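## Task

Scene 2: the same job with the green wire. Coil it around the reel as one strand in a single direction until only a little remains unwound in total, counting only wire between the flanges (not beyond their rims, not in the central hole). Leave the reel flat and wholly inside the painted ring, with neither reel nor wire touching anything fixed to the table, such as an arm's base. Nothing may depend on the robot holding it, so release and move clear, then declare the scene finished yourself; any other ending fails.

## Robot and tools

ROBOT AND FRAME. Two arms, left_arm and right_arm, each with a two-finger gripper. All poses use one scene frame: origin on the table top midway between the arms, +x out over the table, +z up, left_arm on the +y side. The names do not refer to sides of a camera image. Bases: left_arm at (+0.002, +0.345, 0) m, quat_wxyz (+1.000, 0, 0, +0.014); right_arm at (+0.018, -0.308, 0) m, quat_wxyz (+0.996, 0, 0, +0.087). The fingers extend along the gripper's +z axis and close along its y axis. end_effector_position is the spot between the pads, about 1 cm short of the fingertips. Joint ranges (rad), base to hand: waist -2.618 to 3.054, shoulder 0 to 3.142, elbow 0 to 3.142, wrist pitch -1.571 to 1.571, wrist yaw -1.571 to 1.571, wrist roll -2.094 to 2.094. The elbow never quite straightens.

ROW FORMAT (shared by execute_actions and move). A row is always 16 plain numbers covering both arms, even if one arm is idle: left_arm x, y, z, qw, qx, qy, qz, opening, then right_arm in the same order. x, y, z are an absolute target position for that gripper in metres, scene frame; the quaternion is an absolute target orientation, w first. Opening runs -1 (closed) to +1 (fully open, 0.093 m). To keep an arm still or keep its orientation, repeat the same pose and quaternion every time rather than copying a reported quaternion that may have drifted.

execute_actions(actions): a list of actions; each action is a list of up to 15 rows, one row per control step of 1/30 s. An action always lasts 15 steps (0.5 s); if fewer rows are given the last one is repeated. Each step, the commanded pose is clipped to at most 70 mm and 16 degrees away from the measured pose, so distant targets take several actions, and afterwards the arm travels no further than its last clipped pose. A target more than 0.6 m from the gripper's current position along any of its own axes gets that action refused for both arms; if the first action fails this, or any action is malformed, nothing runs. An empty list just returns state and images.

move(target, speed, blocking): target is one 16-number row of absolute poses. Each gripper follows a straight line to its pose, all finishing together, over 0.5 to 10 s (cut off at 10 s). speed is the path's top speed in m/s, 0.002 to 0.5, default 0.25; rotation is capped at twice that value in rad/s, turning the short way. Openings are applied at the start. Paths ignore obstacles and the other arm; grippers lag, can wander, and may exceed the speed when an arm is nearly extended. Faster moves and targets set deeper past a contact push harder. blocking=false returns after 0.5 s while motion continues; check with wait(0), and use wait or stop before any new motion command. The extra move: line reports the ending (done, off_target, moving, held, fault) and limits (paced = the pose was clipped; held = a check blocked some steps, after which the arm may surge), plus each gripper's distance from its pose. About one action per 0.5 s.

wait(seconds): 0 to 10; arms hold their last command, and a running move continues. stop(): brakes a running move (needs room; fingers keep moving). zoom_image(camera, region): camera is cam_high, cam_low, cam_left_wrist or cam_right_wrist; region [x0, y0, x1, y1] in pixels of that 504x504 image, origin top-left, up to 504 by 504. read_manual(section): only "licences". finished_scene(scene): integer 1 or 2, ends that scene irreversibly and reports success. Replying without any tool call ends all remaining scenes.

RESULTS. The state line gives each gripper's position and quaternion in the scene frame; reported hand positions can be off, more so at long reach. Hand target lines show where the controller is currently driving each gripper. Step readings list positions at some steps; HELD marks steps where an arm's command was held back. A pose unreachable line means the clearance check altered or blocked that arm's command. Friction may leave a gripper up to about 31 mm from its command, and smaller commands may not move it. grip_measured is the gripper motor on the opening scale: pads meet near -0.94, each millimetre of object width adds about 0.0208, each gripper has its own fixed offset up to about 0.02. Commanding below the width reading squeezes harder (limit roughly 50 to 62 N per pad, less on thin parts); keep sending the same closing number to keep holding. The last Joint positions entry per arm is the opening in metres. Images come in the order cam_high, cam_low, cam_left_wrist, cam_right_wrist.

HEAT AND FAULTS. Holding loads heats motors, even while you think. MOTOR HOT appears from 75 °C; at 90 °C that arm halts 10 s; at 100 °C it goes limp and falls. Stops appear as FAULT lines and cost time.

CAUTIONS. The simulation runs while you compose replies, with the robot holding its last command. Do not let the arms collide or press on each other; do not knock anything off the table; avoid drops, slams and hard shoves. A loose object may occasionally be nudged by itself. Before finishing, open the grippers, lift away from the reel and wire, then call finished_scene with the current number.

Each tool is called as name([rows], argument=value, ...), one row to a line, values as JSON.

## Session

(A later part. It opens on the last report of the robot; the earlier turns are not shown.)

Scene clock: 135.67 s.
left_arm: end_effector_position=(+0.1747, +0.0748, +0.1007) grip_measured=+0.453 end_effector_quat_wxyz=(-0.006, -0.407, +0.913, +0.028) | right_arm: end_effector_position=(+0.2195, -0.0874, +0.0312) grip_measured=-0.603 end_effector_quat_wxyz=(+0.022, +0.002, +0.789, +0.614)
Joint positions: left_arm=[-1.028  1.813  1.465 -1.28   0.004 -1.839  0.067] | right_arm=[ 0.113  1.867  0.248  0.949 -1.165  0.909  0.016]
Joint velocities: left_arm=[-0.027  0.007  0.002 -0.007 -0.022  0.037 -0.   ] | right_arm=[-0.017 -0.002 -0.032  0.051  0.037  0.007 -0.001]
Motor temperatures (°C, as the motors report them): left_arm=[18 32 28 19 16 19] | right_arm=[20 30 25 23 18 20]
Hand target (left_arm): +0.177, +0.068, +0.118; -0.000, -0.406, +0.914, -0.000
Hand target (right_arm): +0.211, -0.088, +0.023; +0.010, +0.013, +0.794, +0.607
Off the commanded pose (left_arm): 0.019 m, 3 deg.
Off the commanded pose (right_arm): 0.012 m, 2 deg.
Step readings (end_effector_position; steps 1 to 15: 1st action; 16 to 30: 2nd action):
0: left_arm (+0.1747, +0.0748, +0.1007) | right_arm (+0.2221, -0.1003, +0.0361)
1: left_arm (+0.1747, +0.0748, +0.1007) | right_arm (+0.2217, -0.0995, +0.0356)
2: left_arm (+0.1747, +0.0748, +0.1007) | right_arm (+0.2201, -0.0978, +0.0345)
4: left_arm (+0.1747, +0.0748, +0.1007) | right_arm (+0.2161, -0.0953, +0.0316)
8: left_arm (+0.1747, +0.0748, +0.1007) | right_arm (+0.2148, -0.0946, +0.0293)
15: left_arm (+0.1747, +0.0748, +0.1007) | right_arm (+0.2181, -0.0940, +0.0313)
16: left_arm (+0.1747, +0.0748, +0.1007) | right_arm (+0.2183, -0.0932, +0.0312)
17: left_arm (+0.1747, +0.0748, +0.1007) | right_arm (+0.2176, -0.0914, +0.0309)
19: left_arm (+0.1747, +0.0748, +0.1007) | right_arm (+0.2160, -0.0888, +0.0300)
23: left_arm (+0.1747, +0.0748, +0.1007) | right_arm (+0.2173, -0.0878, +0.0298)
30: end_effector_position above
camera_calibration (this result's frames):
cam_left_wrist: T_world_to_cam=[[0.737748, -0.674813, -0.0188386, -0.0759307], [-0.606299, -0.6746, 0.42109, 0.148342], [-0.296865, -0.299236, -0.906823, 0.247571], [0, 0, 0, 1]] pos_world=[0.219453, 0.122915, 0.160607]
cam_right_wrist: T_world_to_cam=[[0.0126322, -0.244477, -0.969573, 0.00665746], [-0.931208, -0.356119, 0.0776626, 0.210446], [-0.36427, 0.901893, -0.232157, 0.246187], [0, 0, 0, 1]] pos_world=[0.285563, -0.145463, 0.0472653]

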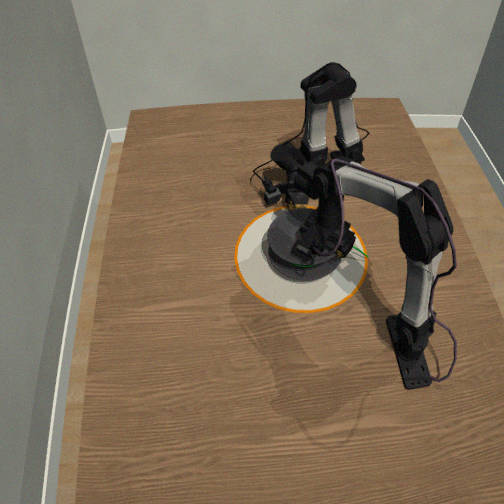

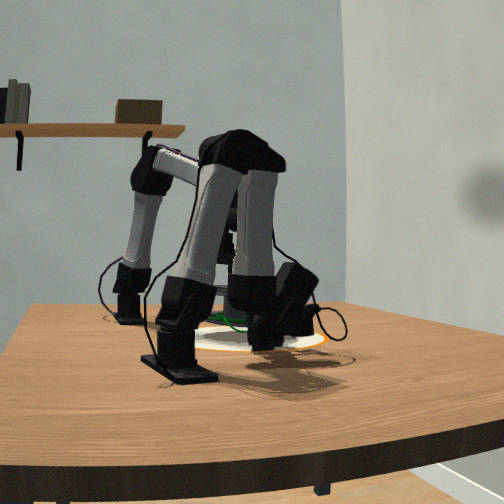

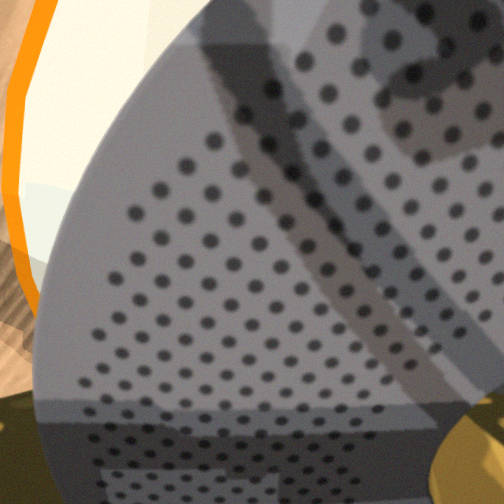

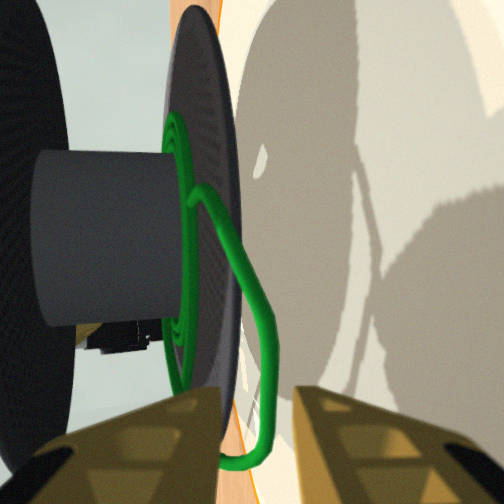

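execute_actions([
  [[0.177,0.068,0.118,0,-0.4067,0.9135,0,0.4,0.211,-0.086,0.022,0.0106,0.0138,0.7933,0.6087,-0.8]],
  [[0.177,0.068,0.118,0,-0.4067,0.9135,0,0.4,0.211,-0.086,0.022,0.0106,0.0138,0.7933,0.6087,-1]],
])

Scene clock: 137.13 s.
left_arm: end_effector_position=(+0.1747, +0.0748, +0.1007) grip_measured=+0.453 end_effector_quat_wxyz=(-0.006, -0.407, +0.913, +0.028) | right_arm: end_effector_position=(+0.2206, -0.0850, +0.0313) grip_measured=-0.998 end_effector_quat_wxyz=(+0.024, +0.002, +0.788, +0.615)
Joint positions: left_arm=[-1.028  1.813  1.465 -1.28   0.004 -1.839  0.067] | right_arm=[ 0.123  1.883  0.248  0.991 -1.157  0.932  0.   ]
Joint velocities: left_arm=[-0.017 -0.007  0.017  0.11   0.066 -0.095  0.001] | right_arm=[-0.002  0.002 -0.002  0.007  0.007  0.095  0.   ]
Motor temperatures (°C, as the motors report them): left_arm=[18 32 29 19 16 19] | right_arm=[20 30 24 23 18 20]
Hand target (left_arm): +0.177, +0.068, +0.118; -0.000, -0.406, +0.914, -0.000
Hand target (right_arm): +0.211, -0.086, +0.023; +0.010, +0.013, +0.794, +0.608
Off the commanded pose (left_arm): 0.019 m, 3 deg.
Off the commanded pose (right_arm): 0.013 m, 2 deg.
Step readings (end_effector_position; steps 1 to 15: 1st action; 16 to 30: 2nd action):
0: left_arm (+0.1747, +0.0748, +0.1007) | right_arm (+0.2201, -0.0873, +0.0317)
1: left_arm (+0.1747, +0.0748, +0.1007) | right_arm (+0.2201, -0.0869, +0.0317)
2: left_arm (+0.1747, +0.0748, +0.1007) | right_arm (+0.2199, -0.0864, +0.0314)
4: left_arm (+0.1747, +0.0748, +0.1007) | right_arm (+0.2192, -0.0856, +0.0305)
8: left_arm (+0.1747, +0.0748, +0.1007) | right_arm (+0.2195, -0.0852, +0.0303)
15: left_arm (+0.1747, +0.0748, +0.1007) | right_arm (+0.2203, -0.0851, +0.0310)
16: left_arm (+0.1747, +0.0748, +0.1007) | right_arm (+0.2203, -0.0850, +0.0311)
17: left_arm (+0.1747, +0.0748, +0.1007) | right_arm (+0.2204, -0.0850, +0.0311)
19: left_arm (+0.1747, +0.0748, +0.1007) | right_arm (+0.2204, -0.0850, +0.0311)
23: left_arm (+0.1747, +0.0748, +0.1007) | right_arm (+0.2205, -0.0850, +0.0313)
30: end_effector_position above
camera_calibration (this result's frames):
cam_left_wrist: T_world_to_cam=[[0.737748, -0.674813, -0.0188386, -0.0759307], [-0.606299, -0.6746, 0.42109, 0.148342], [-0.296865, -0.299236, -0.906823, 0.247571], [0, 0, 0, 1]] pos_world=[0.219453, 0.122915, 0.160607]
cam_right_wrist: T_world_to_cam=[[0.0157147, -0.240958, -0.970408, 0.00701287], [-0.932227, -0.354453, 0.0729162, 0.212834], [-0.361533, 0.903495, -0.230198, 0.2439], [0, 0, 0, 1]] pos_world=[0.286477, -0.143233, 0.0474314]

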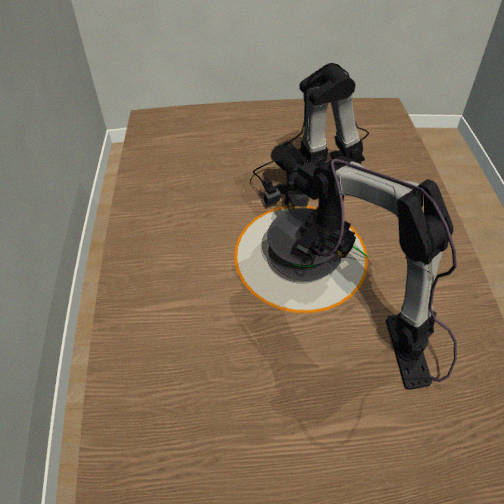

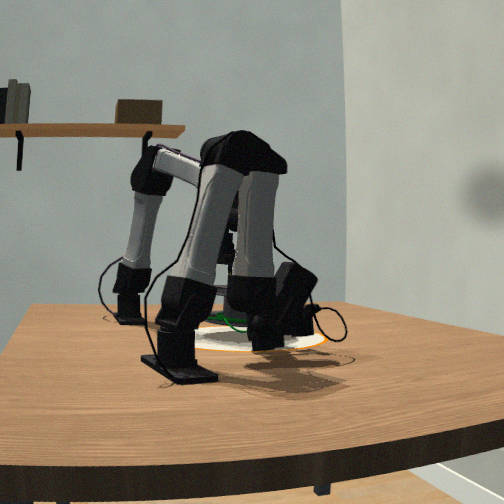

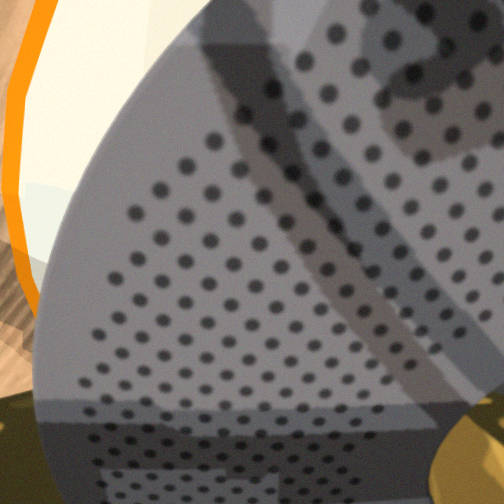

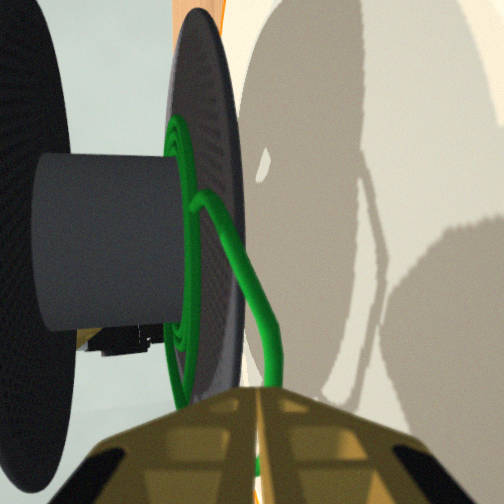

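execute_actions([
  [[0.177,0.068,0.118,0,-0.4067,0.9135,0,0.4,0.211,-0.088,0.017,0.0106,0.0138,0.7933,0.6087,-0.55]],
  [[0.177,0.068,0.118,0,-0.4067,0.9135,0,0.4,0.211,-0.078,0.015,0.0106,0.0138,0.7933,0.6087,-0.55]],
])

Scene clock: 138.50 s.
left_arm: end_effector_position=(+0.1746, +0.0748, +0.1007) grip_measured=+0.453 end_effector_quat_wxyz=(-0.006, -0.407, +0.913, +0.028) | right_arm: end_effector_position=(+0.2194, -0.0766, +0.0295) grip_measured=-0.553 end_effector_quat_wxyz=(+0.026, -0.008, +0.782, +0.622)
Joint positions: left_arm=[-1.028  1.813  1.465 -1.281  0.004 -1.839  0.067] | right_arm=[ 0.157  1.952  0.248  1.127 -1.147  0.983  0.019]
Joint velocities: left_arm=[ 0.012 -0.027  0.007  0.022  0.007 -0.125 -0.001] | right_arm=[-0.002  0.007 -0.002  0.022 -0.066 -0.007  0.001]
Motor temperatures (°C, as the motors report them): left_arm=[18 32 29 19 16 19] | right_arm=[20 30 24 23 18 20]
Hand target (left_arm): +0.177, +0.068, +0.118; -0.000, -0.406, +0.914, +0.000
Hand target (right_arm): +0.210, -0.079, +0.016; +0.010, +0.013, +0.794, +0.607
Off the commanded pose (left_arm): 0.019 m, 3 deg.
Off the commanded pose (right_arm): 0.017 m, 4 deg.
Step readings (end_effector_position; steps 1 to 15: 1st action; 16 to 30: 2nd action):
0: left_arm (+0.1747, +0.0748, +0.1007) | right_arm (+0.2206, -0.0850, +0.0313)
1: left_arm (+0.1747, +0.0748, +0.1007) | right_arm (+0.2206, -0.0850, +0.0308)
2: left_arm (+0.1747, +0.0748, +0.1007) | right_arm (+0.2204, -0.0851, +0.0294)
4: left_arm (+0.1747, +0.0748, +0.1007) | right_arm (+0.2200, -0.0850, +0.0281)
8: left_arm (+0.1747, +0.0748, +0.1007) | right_arm (+0.2202, -0.0848, +0.0283)
15: left_arm (+0.1747, +0.0748, +0.1007) | right_arm (+0.2204, -0.0847, +0.0285)
16: left_arm (+0.1747, +0.0748, +0.1007) | right_arm (+0.2202, -0.0837, +0.0283)
17: left_arm (+0.1747, +0.0748, +0.1007) | right_arm (+0.2195, -0.0817, +0.0284)
19: left_arm (+0.1746, +0.0748, +0.1007) | right_arm (+0.2184, -0.0788, +0.0288)
23: left_arm (+0.1746, +0.0748, +0.1007) | right_arm (+0.2187, -0.0772, +0.0292)
30: end_effector_position above
camera_calibration (this result's frames):
cam_left_wrist: T_world_to_cam=[[0.737744, -0.674807, -0.0192073, -0.075804], [-0.606212, -0.674735, 0.420998, 0.148366], [-0.297052, -0.298945, -0.906858, 0.247598], [0, 0, 0, 1]] pos_world=[0.219415, 0.122973, 0.160619]
cam_right_wrist: T_world_to_cam=[[0.034611, -0.224387, -0.973885, 0.00453256], [-0.928153, -0.368558, 0.0519313, 0.213408], [-0.370586, 0.902117, -0.221021, 0.237069], [0, 0, 0, 1]] pos_world=[0.285773, -0.134194, 0.0457291]

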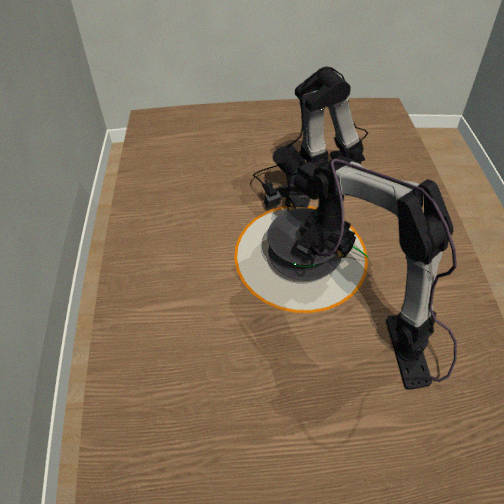

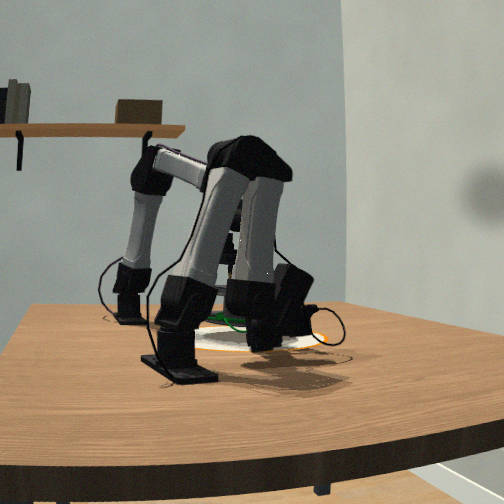

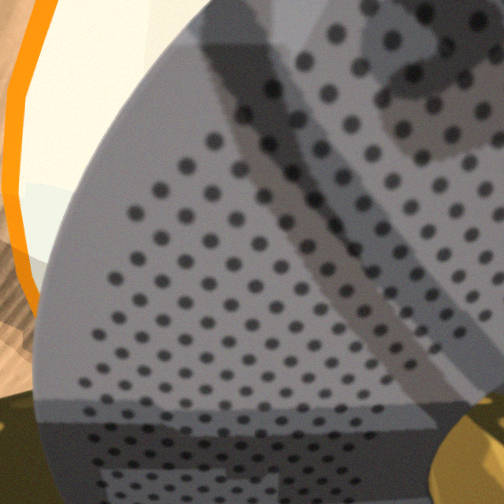

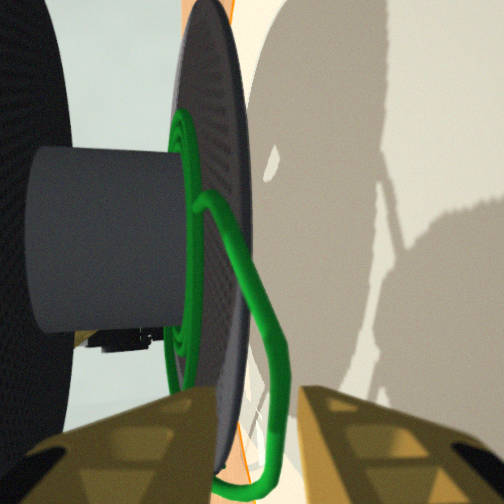

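execute_actions([
  [[0.177,0.068,0.118,0,-0.4067,0.9135,0,0.4,0.211,-0.077,0.015,0.0106,0.0138,0.7933,0.6087,-0.8]],
  [[0.177,0.068,0.118,0,-0.4067,0.9135,0,0.4,0.211,-0.077,0.015,0.0106,0.0138,0.7933,0.6087,-1]],
])

Scene clock: 139.93 s.
left_arm: end_effector_position=(+0.1746, +0.0748, +0.1007) grip_measured=+0.453 end_effector_quat_wxyz=(-0.006, -0.407, +0.913, +0.028) | right_arm: end_effector_position=(+0.2202, -0.0755, +0.0295) grip_measured=-0.991 end_effector_quat_wxyz=(+0.027, -0.006, +0.782, +0.622)
Joint positions: left_arm=[-1.028  1.813  1.465 -1.281  0.004 -1.84   0.067] | right_arm=[ 0.162  1.959  0.248  1.146 -1.139  0.997  0.   ]
Joint velocities: left_arm=[-0.012  0.007 -0.002  0.081 -0.066 -0.066  0.001] | right_arm=[-0.007 -0.007 -0.002  0.022 -0.022 -0.022  0.   ]
Motor temperatures (°C, as the motors report them): left_arm=[18 32 29 19 16 19] | right_arm=[20 29 24 23 18 20]
Hand target (left_arm): +0.177, +0.068, +0.118; -0.000, -0.407, +0.914, -0.000
Hand target (right_arm): +0.210, -0.078, +0.016; +0.011, +0.013, +0.794, +0.608
Off the commanded pose (left_arm): 0.019 m, 3 deg.
Off the commanded pose (right_arm): 0.017 m, 4 deg.
Step readings (end_effector_position; steps 1 to 15: 1st action; 16 to 30: 2nd action):
0: left_arm (+0.1746, +0.0748, +0.1007) | right_arm (+0.2196, -0.0765, +0.0294)
1: left_arm (+0.1746, +0.0748, +0.1007) | right_arm (+0.2197, -0.0764, +0.0294)
2: left_arm (+0.1746, +0.0748, +0.1007) | right_arm (+0.2197, -0.0762, +0.0294)
4: left_arm (+0.1746, +0.0748, +0.1007) | right_arm (+0.2198, -0.0759, +0.0295)
8: left_arm (+0.1746, +0.0748, +0.1007) | right_arm (+0.2200, -0.0756, +0.0295)
15: left_arm (+0.1746, +0.0748, +0.1007) | right_arm (+0.2201, -0.0755, +0.0295)
16: left_arm (+0.1746, +0.0748, +0.1007) | right_arm (+0.2202, -0.0755, +0.0294)
17: left_arm (+0.1746, +0.0748, +0.1007) | right_arm (+0.2202, -0.0755, +0.0294)
19: left_arm (+0.1746, +0.0748, +0.1007) | right_arm (+0.2202, -0.0755, +0.0295)
23: left_arm (+0.1746, +0.0748, +0.1007) | right_arm (+0.2202, -0.0755, +0.0295)
30: end_effector_position above
camera_calibration (this result's frames):
cam_left_wrist: T_world_to_cam=[[0.738001, -0.674526, -0.0192031, -0.0758704], [-0.605963, -0.674971, 0.420978, 0.148342], [-0.296922, -0.299046, -0.906867, 0.247584], [0, 0, 0, 1]] pos_world=[0.219396, 0.122989, 0.16062]
cam_right_wrist: T_world_to_cam=[[0.0334888, -0.224222, -0.973963, 0.00501583], [-0.929901, -0.364137, 0.0518564, 0.215342], [-0.366283, 0.903952, -0.220699, 0.235577], [0, 0, 0, 1]] pos_world=[0.286367, -0.133411, 0.0457098]

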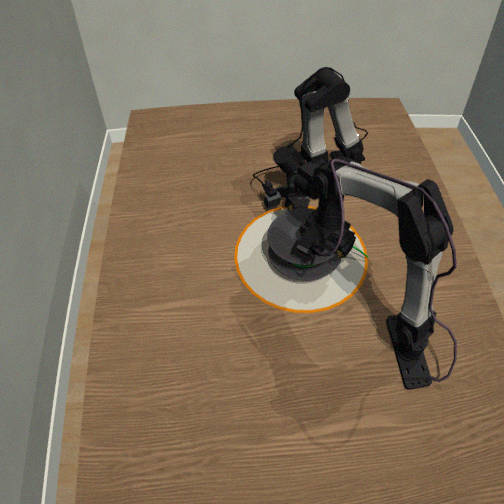

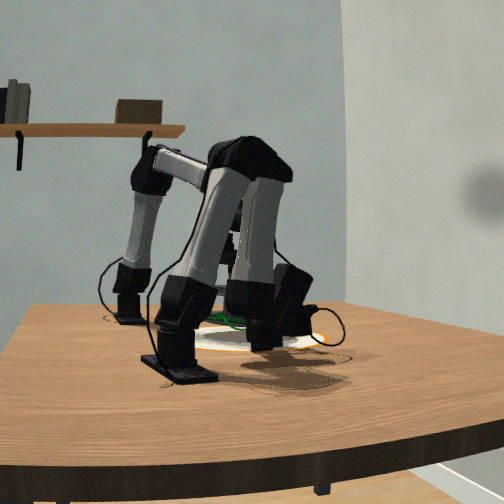

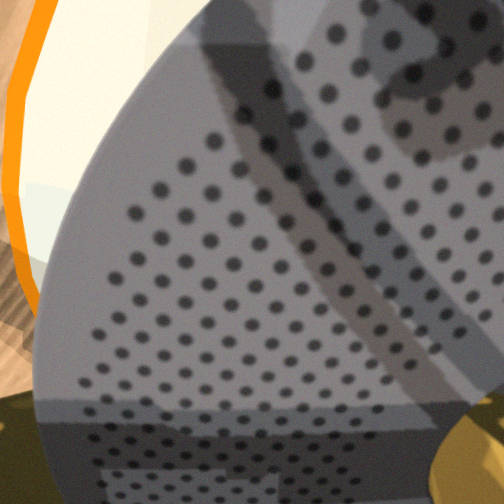

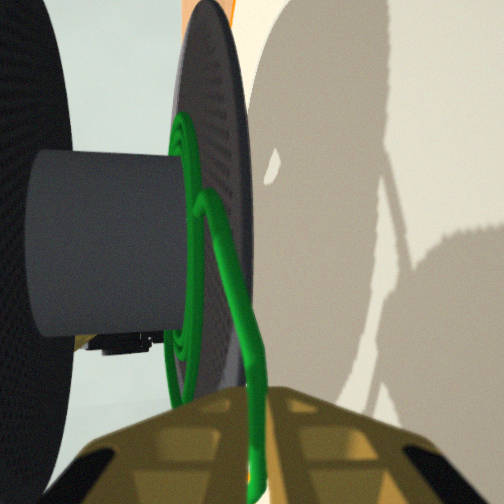

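execute_actions(actions=[])

Scene clock: 142.13 s.
left_arm: end_effector_position=(+0.1746, +0.0748, +0.1007) grip_measured=+0.453 end_effector_quat_wxyz=(-0.006, -0.407, +0.913, +0.028) | right_arm: end_effector_position=(+0.2202, -0.0755, +0.0295) grip_measured=-0.991 end_effector_quat_wxyz=(+0.027, -0.006, +0.782, +0.622)
Joint positions: left_arm=[-1.028  1.813  1.465 -1.281  0.004 -1.84   0.067] | right_arm=[ 0.162  1.959  0.248  1.146 -1.139  0.997  0.   ]
Joint velocities: left_arm=[-0.022 -0.002 -0.017  0.051  0.037 -0.022 -0.001] | right_arm=[-0.007 -0.002 -0.007 -0.037  0.007 -0.037  0.   ]
Motor temperatures (°C, as the motors report them): left_arm=[18 33 29 19 16 19] | right_arm=[20 29 24 23 18 20]
Hand target (left_arm): +0.177, +0.068, +0.118; -0.000, -0.407, +0.914, -0.000
Hand target (right_arm): +0.210, -0.078, +0.016; +0.010, +0.013, +0.794, +0.608
Off the commanded pose (left_arm): 0.019 m, 3 deg.
Off the commanded pose (right_arm): 0.017 m, 4 deg.
camera_calibration (this result's frames):
cam_left_wrist: T_world_to_cam=[[0.738001, -0.674526, -0.0192031, -0.0758704], [-0.605963, -0.674971, 0.420978, 0.148342], [-0.296922, -0.299046, -0.906867, 0.247584], [0, 0, 0, 1]] pos_world=[0.219396, 0.122989, 0.16062]
cam_right_wrist: T_world_to_cam=[[0.0331078, -0.224212, -0.973978, 0.00510095], [-0.929912, -0.364058, 0.052197, 0.215341], [-0.366288, 0.903986, -0.220551, 0.235576], [0, 0, 0, 1]] pos_world=[0.286368, -0.133417, 0.0456844]

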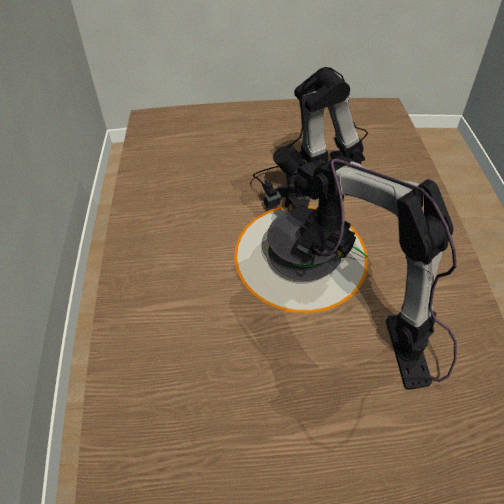

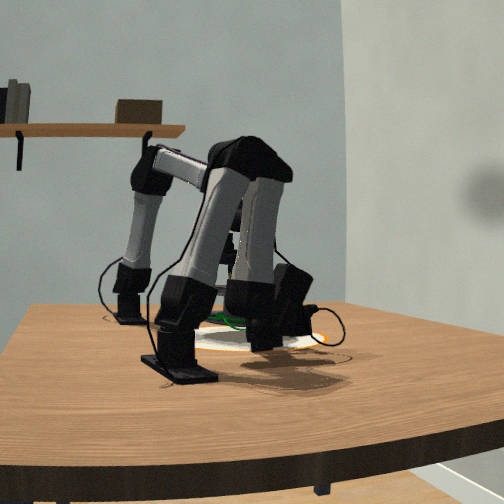

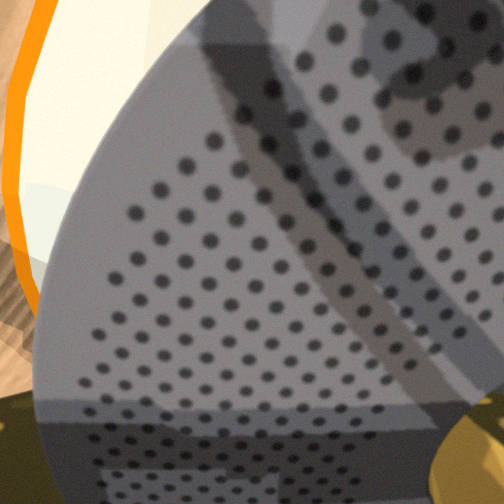

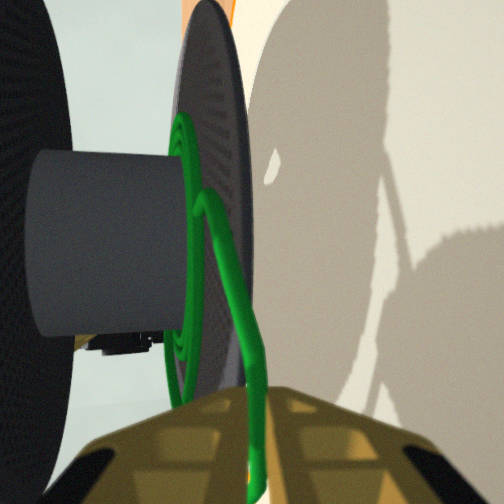

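execute_actions([
  [[0.177,0.068,0.118,0,-0.4067,0.9135,0,0.4,0.211,-0.087,0.015,0.0106,0.0138,0.7933,0.6087,-1]],
  [[0.177,0.068,0.118,0,-0.4067,0.9135,0,0.4,0.211,-0.098,0.022,0.0094,0.0147,0.8433,0.5372,-1]],
  [[0.177,0.068,0.118,0,-0.4067,0.9135,0,0.4,0.211,-0.098,0.04,0.0094,0.0147,0.8433,0.5372,-1]],
  [[0.177,0.068,0.118,0,-0.4067,0.9135,0,0.4,0.211,-0.098,0.055,0.0094,0.0147,0.8433,0.5372,-1]],
])

Scene clock: 147.63 s.
left_arm: end_effector_position=(+0.1746, +0.0748, +0.1007) grip_measured=+0.453 end_effector_quat_wxyz=(-0.006, -0.407, +0.913, +0.028) | right_arm: end_effector_position=(+0.2060, -0.0979, +0.0510) grip_measured=-0.991 end_effector_quat_wxyz=(+0.001, +0.017, +0.841, +0.541)
Joint positions: left_arm=[-1.028  1.813  1.465 -1.281  0.004 -1.84   0.067] | right_arm=[ 0.125  1.456  0.338  0.153 -1.043  0.694  0.   ]
Joint velocities: left_arm=[-0.017  0.012  0.002  0.051  0.022 -0.081 -0.   ] | right_arm=[ 0.002  0.002  0.002 -0.066  0.007 -0.051  0.   ]
Motor temperatures (°C, as the motors report them): left_arm=[18 34 29 19 16 19] | right_arm=[20 29 24 23 18 20]
Hand target (left_arm): +0.177, +0.068, +0.118; -0.000, -0.406, +0.914, -0.000
Hand target (right_arm): +0.211, -0.098, +0.055; +0.010, +0.015, +0.843, +0.537
Off the commanded pose (left_arm): 0.019 m, 3 deg.
Off the commanded pose (right_arm): 0.006 m, 1 deg.
Step readings (end_effector_position; steps 1 to 15: 1st action; 16 to 30: 2nd action; 31 to 45: 3rd action; 46 to 60: 4th action):
0: left_arm (+0.1746, +0.0748, +0.1007) | right_arm (+0.2202, -0.0755, +0.0295)
1: left_arm (+0.1746, +0.0748, +0.1007) | right_arm (+0.2200, -0.0760, +0.0294)
2: left_arm (+0.1746, +0.0748, +0.1007) | right_arm (+0.2200, -0.0770, +0.0295)
4: left_arm (+0.1746, +0.0748, +0.1007) | right_arm (+0.2200, -0.0781, +0.0299)
8: left_arm (+0.1746, +0.0748, +0.1007) | right_arm (+0.2195, -0.0785, +0.0302)
15: left_arm (+0.1746, +0.0748, +0.1007) | right_arm (+0.2190, -0.0784, +0.0304)
16: left_arm (+0.1746, +0.0748, +0.1007) | right_arm (+0.2190, -0.0799, +0.0309)
17: left_arm (+0.1746, +0.0748, +0.1007) | right_arm (+0.2176, -0.0833, +0.0327)
19: left_arm (+0.1746, +0.0748, +0.1007) | right_arm (+0.2162, -0.0880, +0.0379)
23: left_arm (+0.1746, +0.0748, +0.1007) | right_arm (+0.2125, -0.0918, +0.0386)
30: left_arm (+0.1746, +0.0748, +0.1007) | right_arm (+0.2081, -0.0955, +0.0279)
31: left_arm (+0.1746, +0.0748, +0.1007) | right_arm (+0.2083, -0.0959, +0.0290)
32: left_arm (+0.1746, +0.0748, +0.1007) | right_arm (+0.2076, -0.0963, +0.0326)
34: left_arm (+0.1746, +0.0748, +0.1007) | right_arm (+0.2093, -0.0958, +0.0409)
38: left_arm (+0.1746, +0.0748, +0.1007) | right_arm (+0.2120, -0.0953, +0.0440)
45: left_arm (+0.1746, +0.0748, +0.1007) | right_arm (+0.2057, -0.0977, +0.0378)
46: left_arm (+0.1746, +0.0748, +0.1007) | right_arm (+0.2053, -0.0981, +0.0388)
47: left_arm (+0.1746, +0.0748, +0.1007) | right_arm (+0.2047, -0.0983, +0.0418)
49: left_arm (+0.1746, +0.0748, +0.1007) | right_arm (+0.2071, -0.0976, +0.0494)
53: left_arm (+0.1746, +0.0748, +0.1007) | right_arm (+0.2097, -0.0968, +0.0537)
60: end_effector_position above
camera_calibration (this result's frames):
cam_left_wrist: T_world_to_cam=[[0.738001, -0.674526, -0.0192031, -0.0758704], [-0.605963, -0.674971, 0.420978, 0.148342], [-0.296922, -0.299046, -0.906867, 0.247584], [0, 0, 0, 1]] pos_world=[0.219396, 0.122989, 0.16062]
cam_right_wrist: T_world_to_cam=[[-0.0383912, -0.412377, -0.910204, 0.0145041], [-0.924059, -0.332026, 0.189403, 0.18778], [-0.380317, 0.848354, -0.368314, 0.260331], [0, 0, 0, 1]] pos_world=[0.273085, -0.152524, 0.073519]

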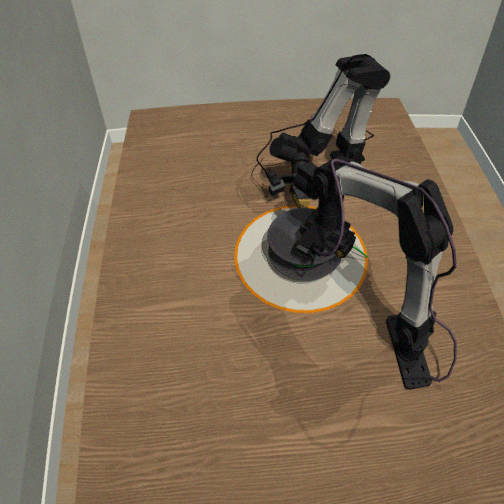

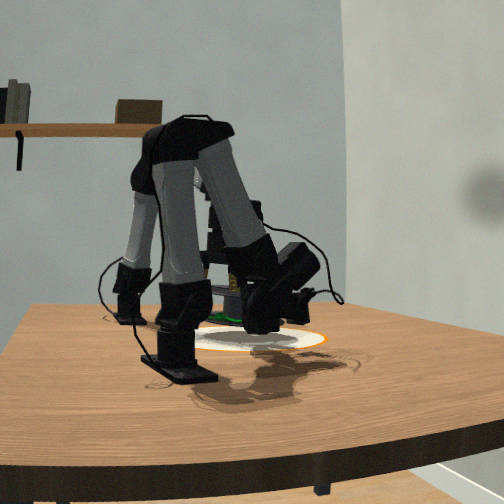

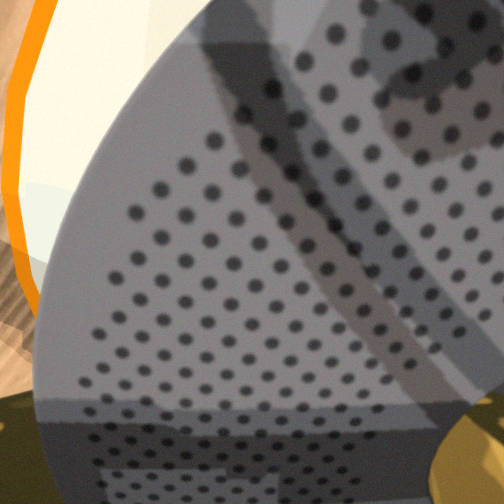

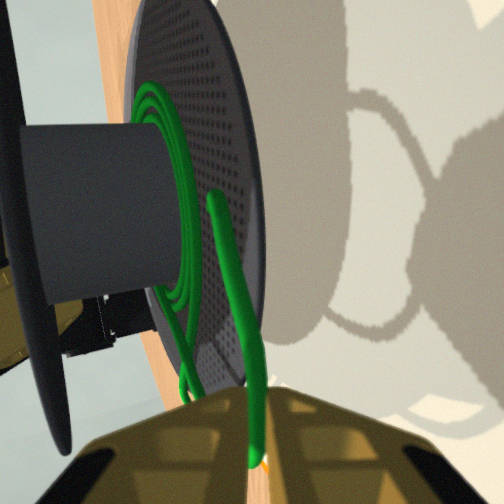

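execute_actions([
  [[0.177,0.068,0.118,0,-0.4067,0.9135,0,0.4,0.211,-0.098,0.068,0.0094,0.0147,0.8433,0.5372,-1]],
  [[0.177,0.068,0.118,0,-0.4067,0.9135,0,0.4,0.212,-0.094,0.068,-0.0633,-0.1141,0.8671,0.4806,-1]],
  [[0.177,0.068,0.118,0,-0.4067,0.9135,0,0.4,0.213,-0.088,0.068,-0.1318,-0.2703,0.8572,0.4181,-1]],
  [[0.177,0.068,0.118,0,-0.4067,0.9135,0,0.4,0.213,-0.084,0.068,-0.1318,-0.2703,0.8572,0.4181,-1]],
])

zoom_image(camera="cam_low", region=[170, 250, 340, 360])

Scene clock: 154.37 s.
left_arm: end_effector_position=(+0.1746, +0.0748, +0.1007) grip_measured=+0.453 end_effector_quat_wxyz=(-0.006, -0.407, +0.913, +0.028) | right_arm: end_effector_position=(+0.2128, -0.0846, +0.0711) grip_measured=-0.991 end_effector_quat_wxyz=(-0.123, -0.265, +0.856, +0.426)
Joint positions: left_arm=[-1.028  1.813  1.465 -1.281  0.004 -1.84   0.067] | right_arm=[ 0.22   1.83   1.078 -1.057 -0.897 -0.322  0.   ]
Joint velocities: left_arm=[-0.007  0.002  0.017 -0.081 -0.022  0.037  0.001] | right_arm=[-0.002 -0.012  0.017  0.037 -0.007 -0.007  0.   ]
Motor temperatures (°C, as the motors report them): left_arm=[18 34 30 19 16 19] | right_arm=[20 29 24 23 18 20]
Hand target (left_arm): +0.177, +0.068, +0.118; -0.000, -0.406, +0.914, -0.000
Hand target (right_arm): +0.213, -0.084, +0.068; -0.132, -0.270, +0.857, +0.418
Off the commanded pose (left_arm): 0.019 m, 3 deg.
Off the commanded pose (right_arm): 0.003 m, 2 deg.
Step readings (end_effector_position; steps 1 to 15: 1st action; 16 to 30: 2nd action; 31 to 45: 3rd action; 46 to 60: 4th action):
0: left_arm (+0.1746, +0.0748, +0.1007) | right_arm (+0.2050, -0.0982, +0.0503)
1: left_arm (+0.1746, +0.0748, +0.1007) | right_arm (+0.2047, -0.0985, +0.0513)
2: left_arm (+0.1746, +0.0748, +0.1007) | right_arm (+0.2045, -0.0986, +0.0540)
4: left_arm (+0.1746, +0.0748, +0.1007) | right_arm (+0.2066, -0.0979, +0.0608)
8: left_arm (+0.1746, +0.0748, +0.1007) | right_arm (+0.2091, -0.0972, +0.0650)
15: left_arm (+0.1746, +0.0748, +0.1007) | right_arm (+0.2064, -0.0980, +0.0630)
16: left_arm (+0.1746, +0.0748, +0.1007) | right_arm (+0.2064, -0.0978, +0.0634)
17: left_arm (+0.1746, +0.0748, +0.1007) | right_arm (+0.2096, -0.0966, +0.0652)
19: left_arm (+0.1746, +0.0748, +0.1007) | right_arm (+0.2213, -0.0930, +0.0730)
23: left_arm (+0.1746, +0.0748, +0.1007) | right_arm (+0.2311, -0.0899, +0.0827)
30: left_arm (+0.1746, +0.0748, +0.1007) | right_arm (+0.2191, -0.0923, +0.0745)
31: left_arm (+0.1746, +0.0748, +0.1007) | right_arm (+0.2176, -0.0923, +0.0736)
32: left_arm (+0.1746, +0.0748, +0.1007) | right_arm (+0.2180, -0.0901, +0.0734)
34: left_arm (+0.1746, +0.0748, +0.1007) | right_arm (+0.2230, -0.0842, +0.0748)
38: left_arm (+0.1746, +0.0748, +0.1007) | right_arm (+0.2302, -0.0791, +0.0776)
45: left_arm (+0.1746, +0.0748, +0.1007) | right_arm (+0.2211, -0.0844, +0.0720)
46: left_arm (+0.1746, +0.0748, +0.1007) | right_arm (+0.2195, -0.0849, +0.0715)
47: left_arm (+0.1746, +0.0748, +0.1007) | right_arm (+0.2181, -0.0847, +0.0710)
49: left_arm (+0.1746, +0.0748, +0.1007) | right_arm (+0.2156, -0.0839, +0.0707)
53: left_arm (+0.1746, +0.0748, +0.1007) | right_arm (+0.2136, -0.0841, +0.0709)
60: end_effector_position above
camera_calibration (this result's frames):
cam_left_wrist: T_world_to_cam=[[0.738001, -0.674526, -0.0192031, -0.0758704], [-0.605963, -0.674971, 0.420978, 0.148342], [-0.296922, -0.299046, -0.906867, 0.247584], [0, 0, 0, 1]] pos_world=[0.219396, 0.122989, 0.16062]
cam_right_wrist: T_world_to_cam=[[0.340297, -0.500538, -0.796028, -0.0576053], [-0.589761, -0.77296, 0.233914, 0.0830613], [-0.73238, 0.389866, -0.558233, 0.308683], [0, 0, 0, 1]] pos_world=[0.294663, -0.0849756, 0.107033]

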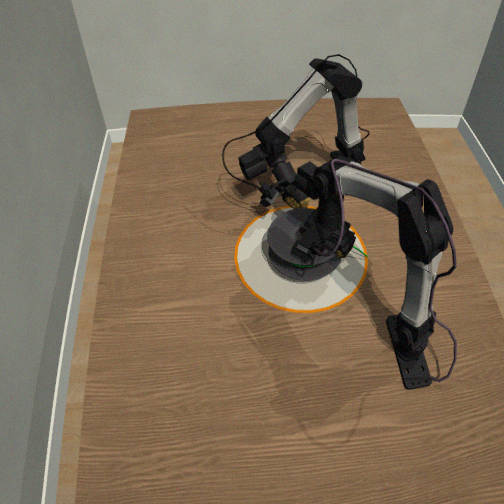

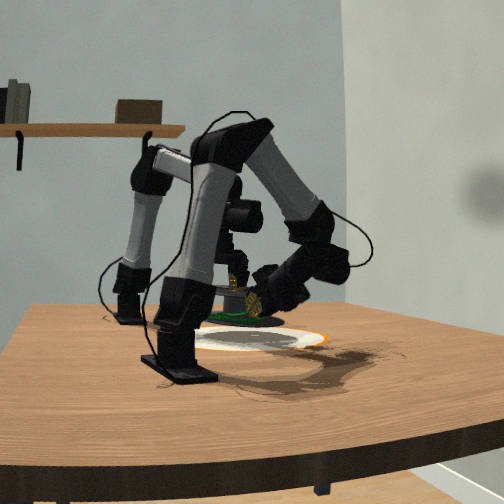

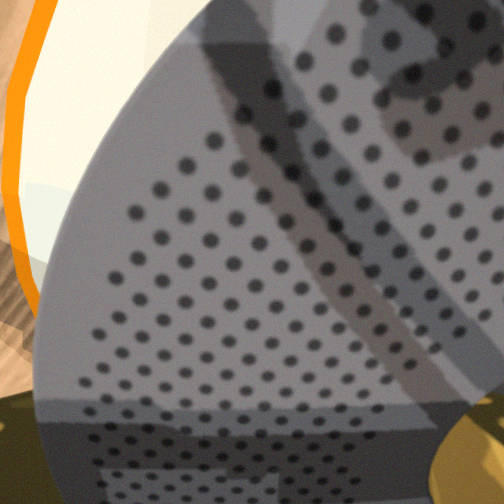

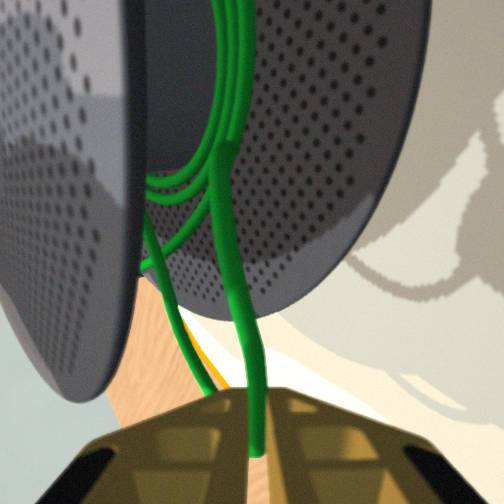

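Region (170, 250, 340, 360) of cam_low's 504x504 image, scaled by 2.965, with more detail than that image has; it fills the top 326 rows of this view, and the rest is white.

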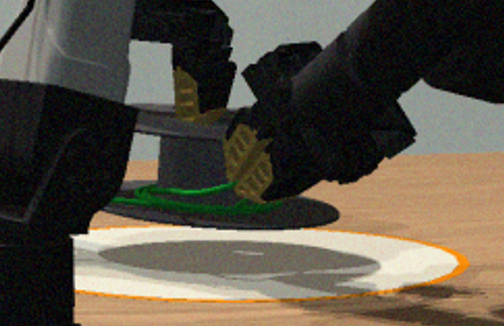

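execute_actions([
  [[0.177,0.068,0.118,0,-0.4067,0.9135,0,0.4,0.213,-0.084,0.062,-0.167,-0.343,0.831,0.405,-1]],
  [[0.177,0.068,0.118,0,-0.4067,0.9135,0,0.4,0.213,-0.084,0.062,-0.2024,-0.415,0.7972,0.3889,-1]],
  [[0.177,0.068,0.118,0,-0.4067,0.9135,0,0.4,0.213,-0.084,0.062,-0.2024,-0.415,0.7972,0.3889,-1]],
])

Scene clock: 156.83 s.
left_arm: end_effector_position=(+0.1743, +0.0753, +0.1008) grip_measured=+0.453 end_effector_quat_wxyz=(-0.006, -0.407, +0.913, +0.029) | right_arm: end_effector_position=(+0.2139, -0.0837, +0.0656) grip_measured=-0.991 end_effector_quat_wxyz=(-0.190, -0.408, +0.799, +0.398)
Joint positions: left_arm=[-1.028  1.813  1.465 -1.283  0.004 -1.84   0.067] | right_arm=[ 0.27   2.069  1.363 -1.4   -0.782 -0.726  0.   ]
Joint velocities: left_arm=[-0.012  0.012 -0.002  0.022 -0.022 -0.007 -0.   ] | right_arm=[ 0.002 -0.012  0.002 -0.007  0.007 -0.066  0.   ]
Motor temperatures (°C, as the motors report them): left_arm=[18 35 30 19 16 19] | right_arm=[20 29 24 23 18 20]
Hand target (left_arm): +0.177, +0.068, +0.118; -0.000, -0.406, +0.914, -0.000
Hand target (right_arm): +0.213, -0.084, +0.062; -0.202, -0.415, +0.797, +0.389
Off the commanded pose (left_arm): 0.019 m, 3 deg.
Off the commanded pose (right_arm): 0.004 m, 2 deg.
Step readings (end_effector_position; steps 1 to 15: 1st action; 16 to 30: 2nd action; 31 to 45: 3rd action):
0: left_arm (+0.1746, +0.0748, +0.1007) | right_arm (+0.2127, -0.0847, +0.0712)
1: left_arm (+0.1746, +0.0748, +0.1007) | right_arm (+0.2125, -0.0852, +0.0713)
2: left_arm (+0.1746, +0.0748, +0.1007) | right_arm (+0.2152, -0.0836, +0.0709)
4: left_arm (+0.1746, +0.0748, +0.1007) | right_arm (+0.2211, -0.0798, +0.0669)
8: left_arm (+0.1746, +0.0748, +0.1007) | right_arm (+0.2191, -0.0811, +0.0627)
15: left_arm (+0.1746, +0.0748, +0.1007) | right_arm (+0.2151, -0.0838, +0.0651)
16: left_arm (+0.1746, +0.0748, +0.1007) | right_arm (+0.2146, -0.0845, +0.0660)
17: left_arm (+0.1746, +0.0748, +0.1007) | right_arm (+0.2171, -0.0829, +0.0666)
19: left_arm (+0.1746, +0.0748, +0.1007) | right_arm (+0.2223, -0.0782, +0.0649)
23: left_arm (+0.1743, +0.0753, +0.1008) | right_arm (+0.2197, -0.0792, +0.0631)
30: left_arm (+0.1743, +0.0753, +0.1008) | right_arm (+0.2150, -0.0829, +0.0651)
31: left_arm (+0.1743, +0.0753, +0.1008) | right_arm (+0.2148, -0.0830, +0.0652)
32: left_arm (+0.1743, +0.0753, +0.1008) | right_arm (+0.2146, -0.0832, +0.0653)
34: left_arm (+0.1743, +0.0753, +0.1008) | right_arm (+0.2143, -0.0834, +0.0654)
38: left_arm (+0.1743, +0.0753, +0.1008) | right_arm (+0.2141, -0.0836, +0.0655)
45: end_effector_position above
camera_calibration (this result's frames):
cam_left_wrist: T_world_to_cam=[[0.738234, -0.674205, -0.0214102, -0.0751768], [-0.605193, -0.676018, 0.420406, 0.148464], [-0.297914, -0.2974, -0.907084, 0.247735], [0, 0, 0, 1]] pos_world=[0.219151, 0.123356, 0.160691]
cam_right_wrist: T_world_to_cam=[[0.49427, -0.35691, -0.792662, -0.0830261], [-0.298752, -0.926033, 0.230674, 0.0108889], [-0.816361, 0.122794, -0.564337, 0.302123], [0, 0, 0, 1]] pos_world=[0.290932, -0.0566482, 0.102176]

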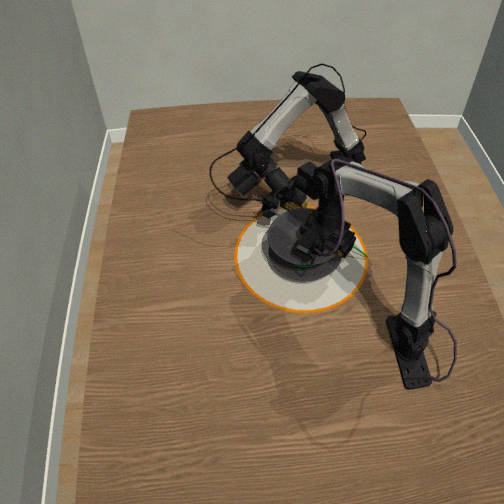

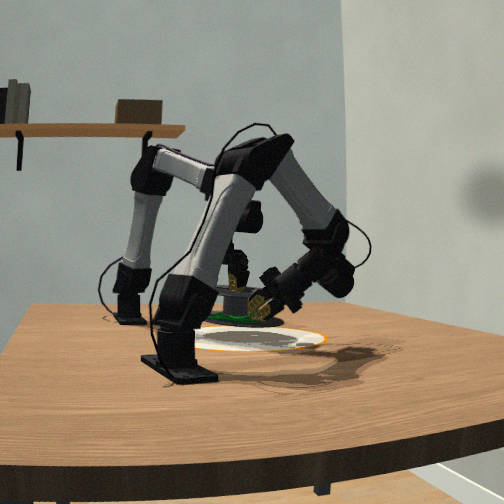

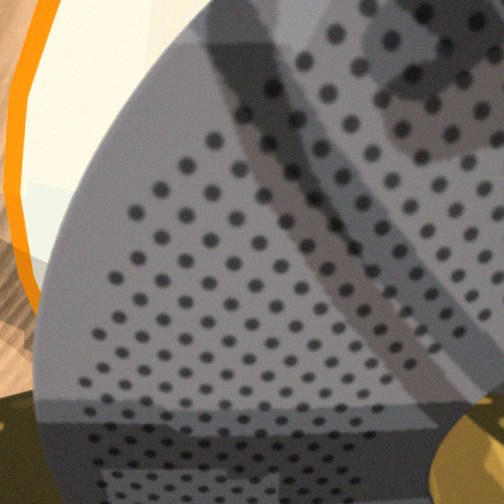

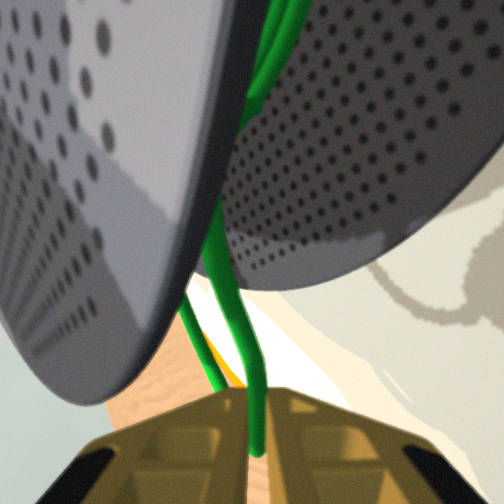

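zoom_image(camera="cam_low", region=[190, 260, 320, 340])

zoom_image(camera="cam_high", region=[225, 160, 385, 300])

Region (190, 260, 320, 340) of cam_low's 504x504 image, scaled by 3.877, with more detail than that image has; it fills the top 310 rows of this view, and the rest is white.

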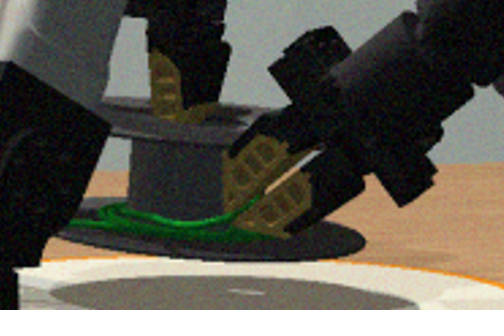

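Region (225, 160, 385, 300) of cam_high's 504x504 image, scaled by 3.150, with more detail than that image has; it fills the top 441 rows of this view, and the rest is white.

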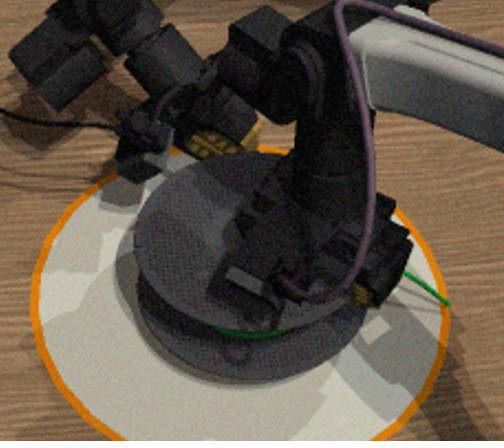

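execute_actions([
  [[0.177,0.068,0.118,0,-0.4067,0.9135,0,0.4,0.213,-0.084,0.062,-0.2024,-0.415,0.7972,0.3889,-0.75]],
  [[0.177,0.068,0.118,0,-0.4067,0.9135,0,0.4,0.213,-0.084,0.062,-0.2024,-0.415,0.7972,0.3889,-0.7]],
])

Scene clock: 160.87 s.
left_arm: end_effector_position=(+0.1743, +0.0753, +0.1008) grip_measured=+0.453 end_effector_quat_wxyz=(-0.006, -0.407, +0.913, +0.029) | right_arm: end_effector_position=(+0.2133, -0.0851, +0.0652) grip_measured=-0.703 end_effector_quat_wxyz=(-0.193, -0.410, +0.800, +0.395)
Joint positions: left_arm=[-1.028  1.813  1.465 -1.283  0.004 -1.84   0.067] | right_arm=[ 0.27   2.069  1.363 -1.403 -0.774 -0.727  0.011]
Joint velocities: left_arm=[ 0.002  0.002 -0.012  0.022  0.022 -0.037  0.   ] | right_arm=[ 0.012 -0.002 -0.002  0.007 -0.022 -0.037  0.   ]
Motor temperatures (°C, as the motors report them): left_arm=[18 35 30 19 16 19] | right_arm=[20 30 24 22 18 20]
Hand target (left_arm): +0.177, +0.068, +0.118; -0.000, -0.406, +0.914, -0.000
Hand target (right_arm): +0.213, -0.084, +0.062; -0.202, -0.415, +0.797, +0.389
Off the commanded pose (left_arm): 0.019 m, 3 deg.
Off the commanded pose (right_arm): 0.003 m, 1 deg.
Step readings (end_effector_position; steps 1 to 15: 1st action; 16 to 30: 2nd action):
0: left_arm (+0.1743, +0.0753, +0.1008) | right_arm (+0.2139, -0.0837, +0.0656)
1: left_arm (+0.1743, +0.0753, +0.1008) | right_arm (+0.2139, -0.0838, +0.0656)
2: left_arm (+0.1743, +0.0753, +0.1008) | right_arm (+0.2138, -0.0840, +0.0655)
4: left_arm (+0.1743, +0.0753, +0.1008) | right_arm (+0.2136, -0.0845, +0.0653)
8: left_arm (+0.1743, +0.0753, +0.1008) | right_arm (+0.2135, -0.0848, +0.0652)
15: left_arm (+0.1743, +0.0753, +0.1008) | right_arm (+0.2134, -0.0850, +0.0652)
16: left_arm (+0.1743, +0.0753, +0.1008) | right_arm (+0.2134, -0.0850, +0.0652)
17: left_arm (+0.1743, +0.0753, +0.1008) | right_arm (+0.2134, -0.0850, +0.0652)
19: left_arm (+0.1743, +0.0753, +0.1008) | right_arm (+0.2133, -0.0851, +0.0652)
23: left_arm (+0.1743, +0.0753, +0.1008) | right_arm (+0.2133, -0.0851, +0.0652)
30: end_effector_position above
camera_calibration (this result's frames):
cam_left_wrist: T_world_to_cam=[[0.738234, -0.674205, -0.0214102, -0.0751768], [-0.605193, -0.676018, 0.420406, 0.148464], [-0.297914, -0.2974, -0.907084, 0.247735], [0, 0, 0, 1]] pos_world=[0.219151, 0.123356, 0.160691]
cam_right_wrist: T_world_to_cam=[[0.495988, -0.360623, -0.789903, -0.0844667], [-0.294349, -0.925648, 0.237772, 0.00815326], [-0.816918, 0.114575, -0.565259, 0.301018], [0, 0, 0, 1]] pos_world=[0.290201, -0.0574028, 0.101494]

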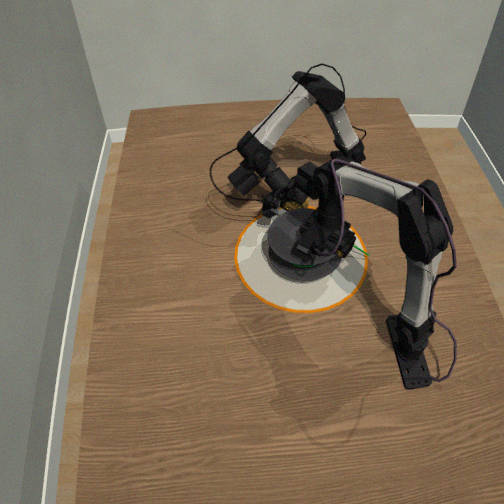

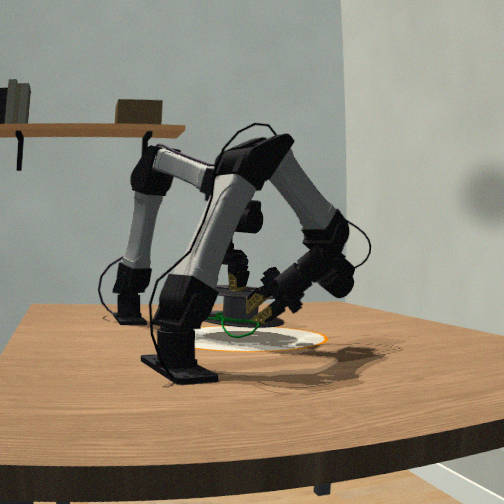

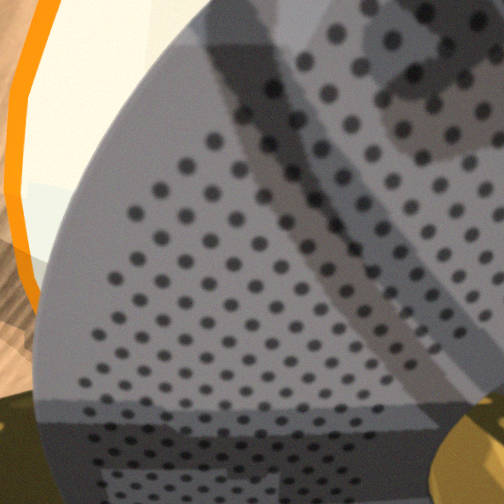

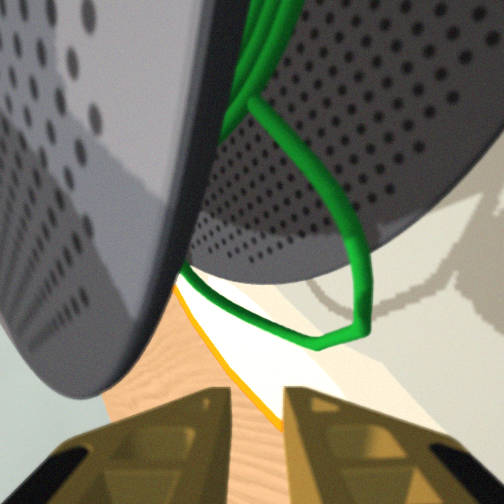

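zoom_image(camera="cam_low", region=[190, 270, 320, 350])

Region (190, 270, 320, 350) of cam_low's 504x504 image, scaled by 3.877, with more detail than that image has; it fills the top 310 rows of this view, and the rest is white.

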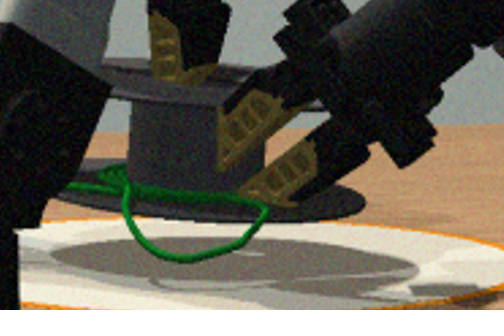

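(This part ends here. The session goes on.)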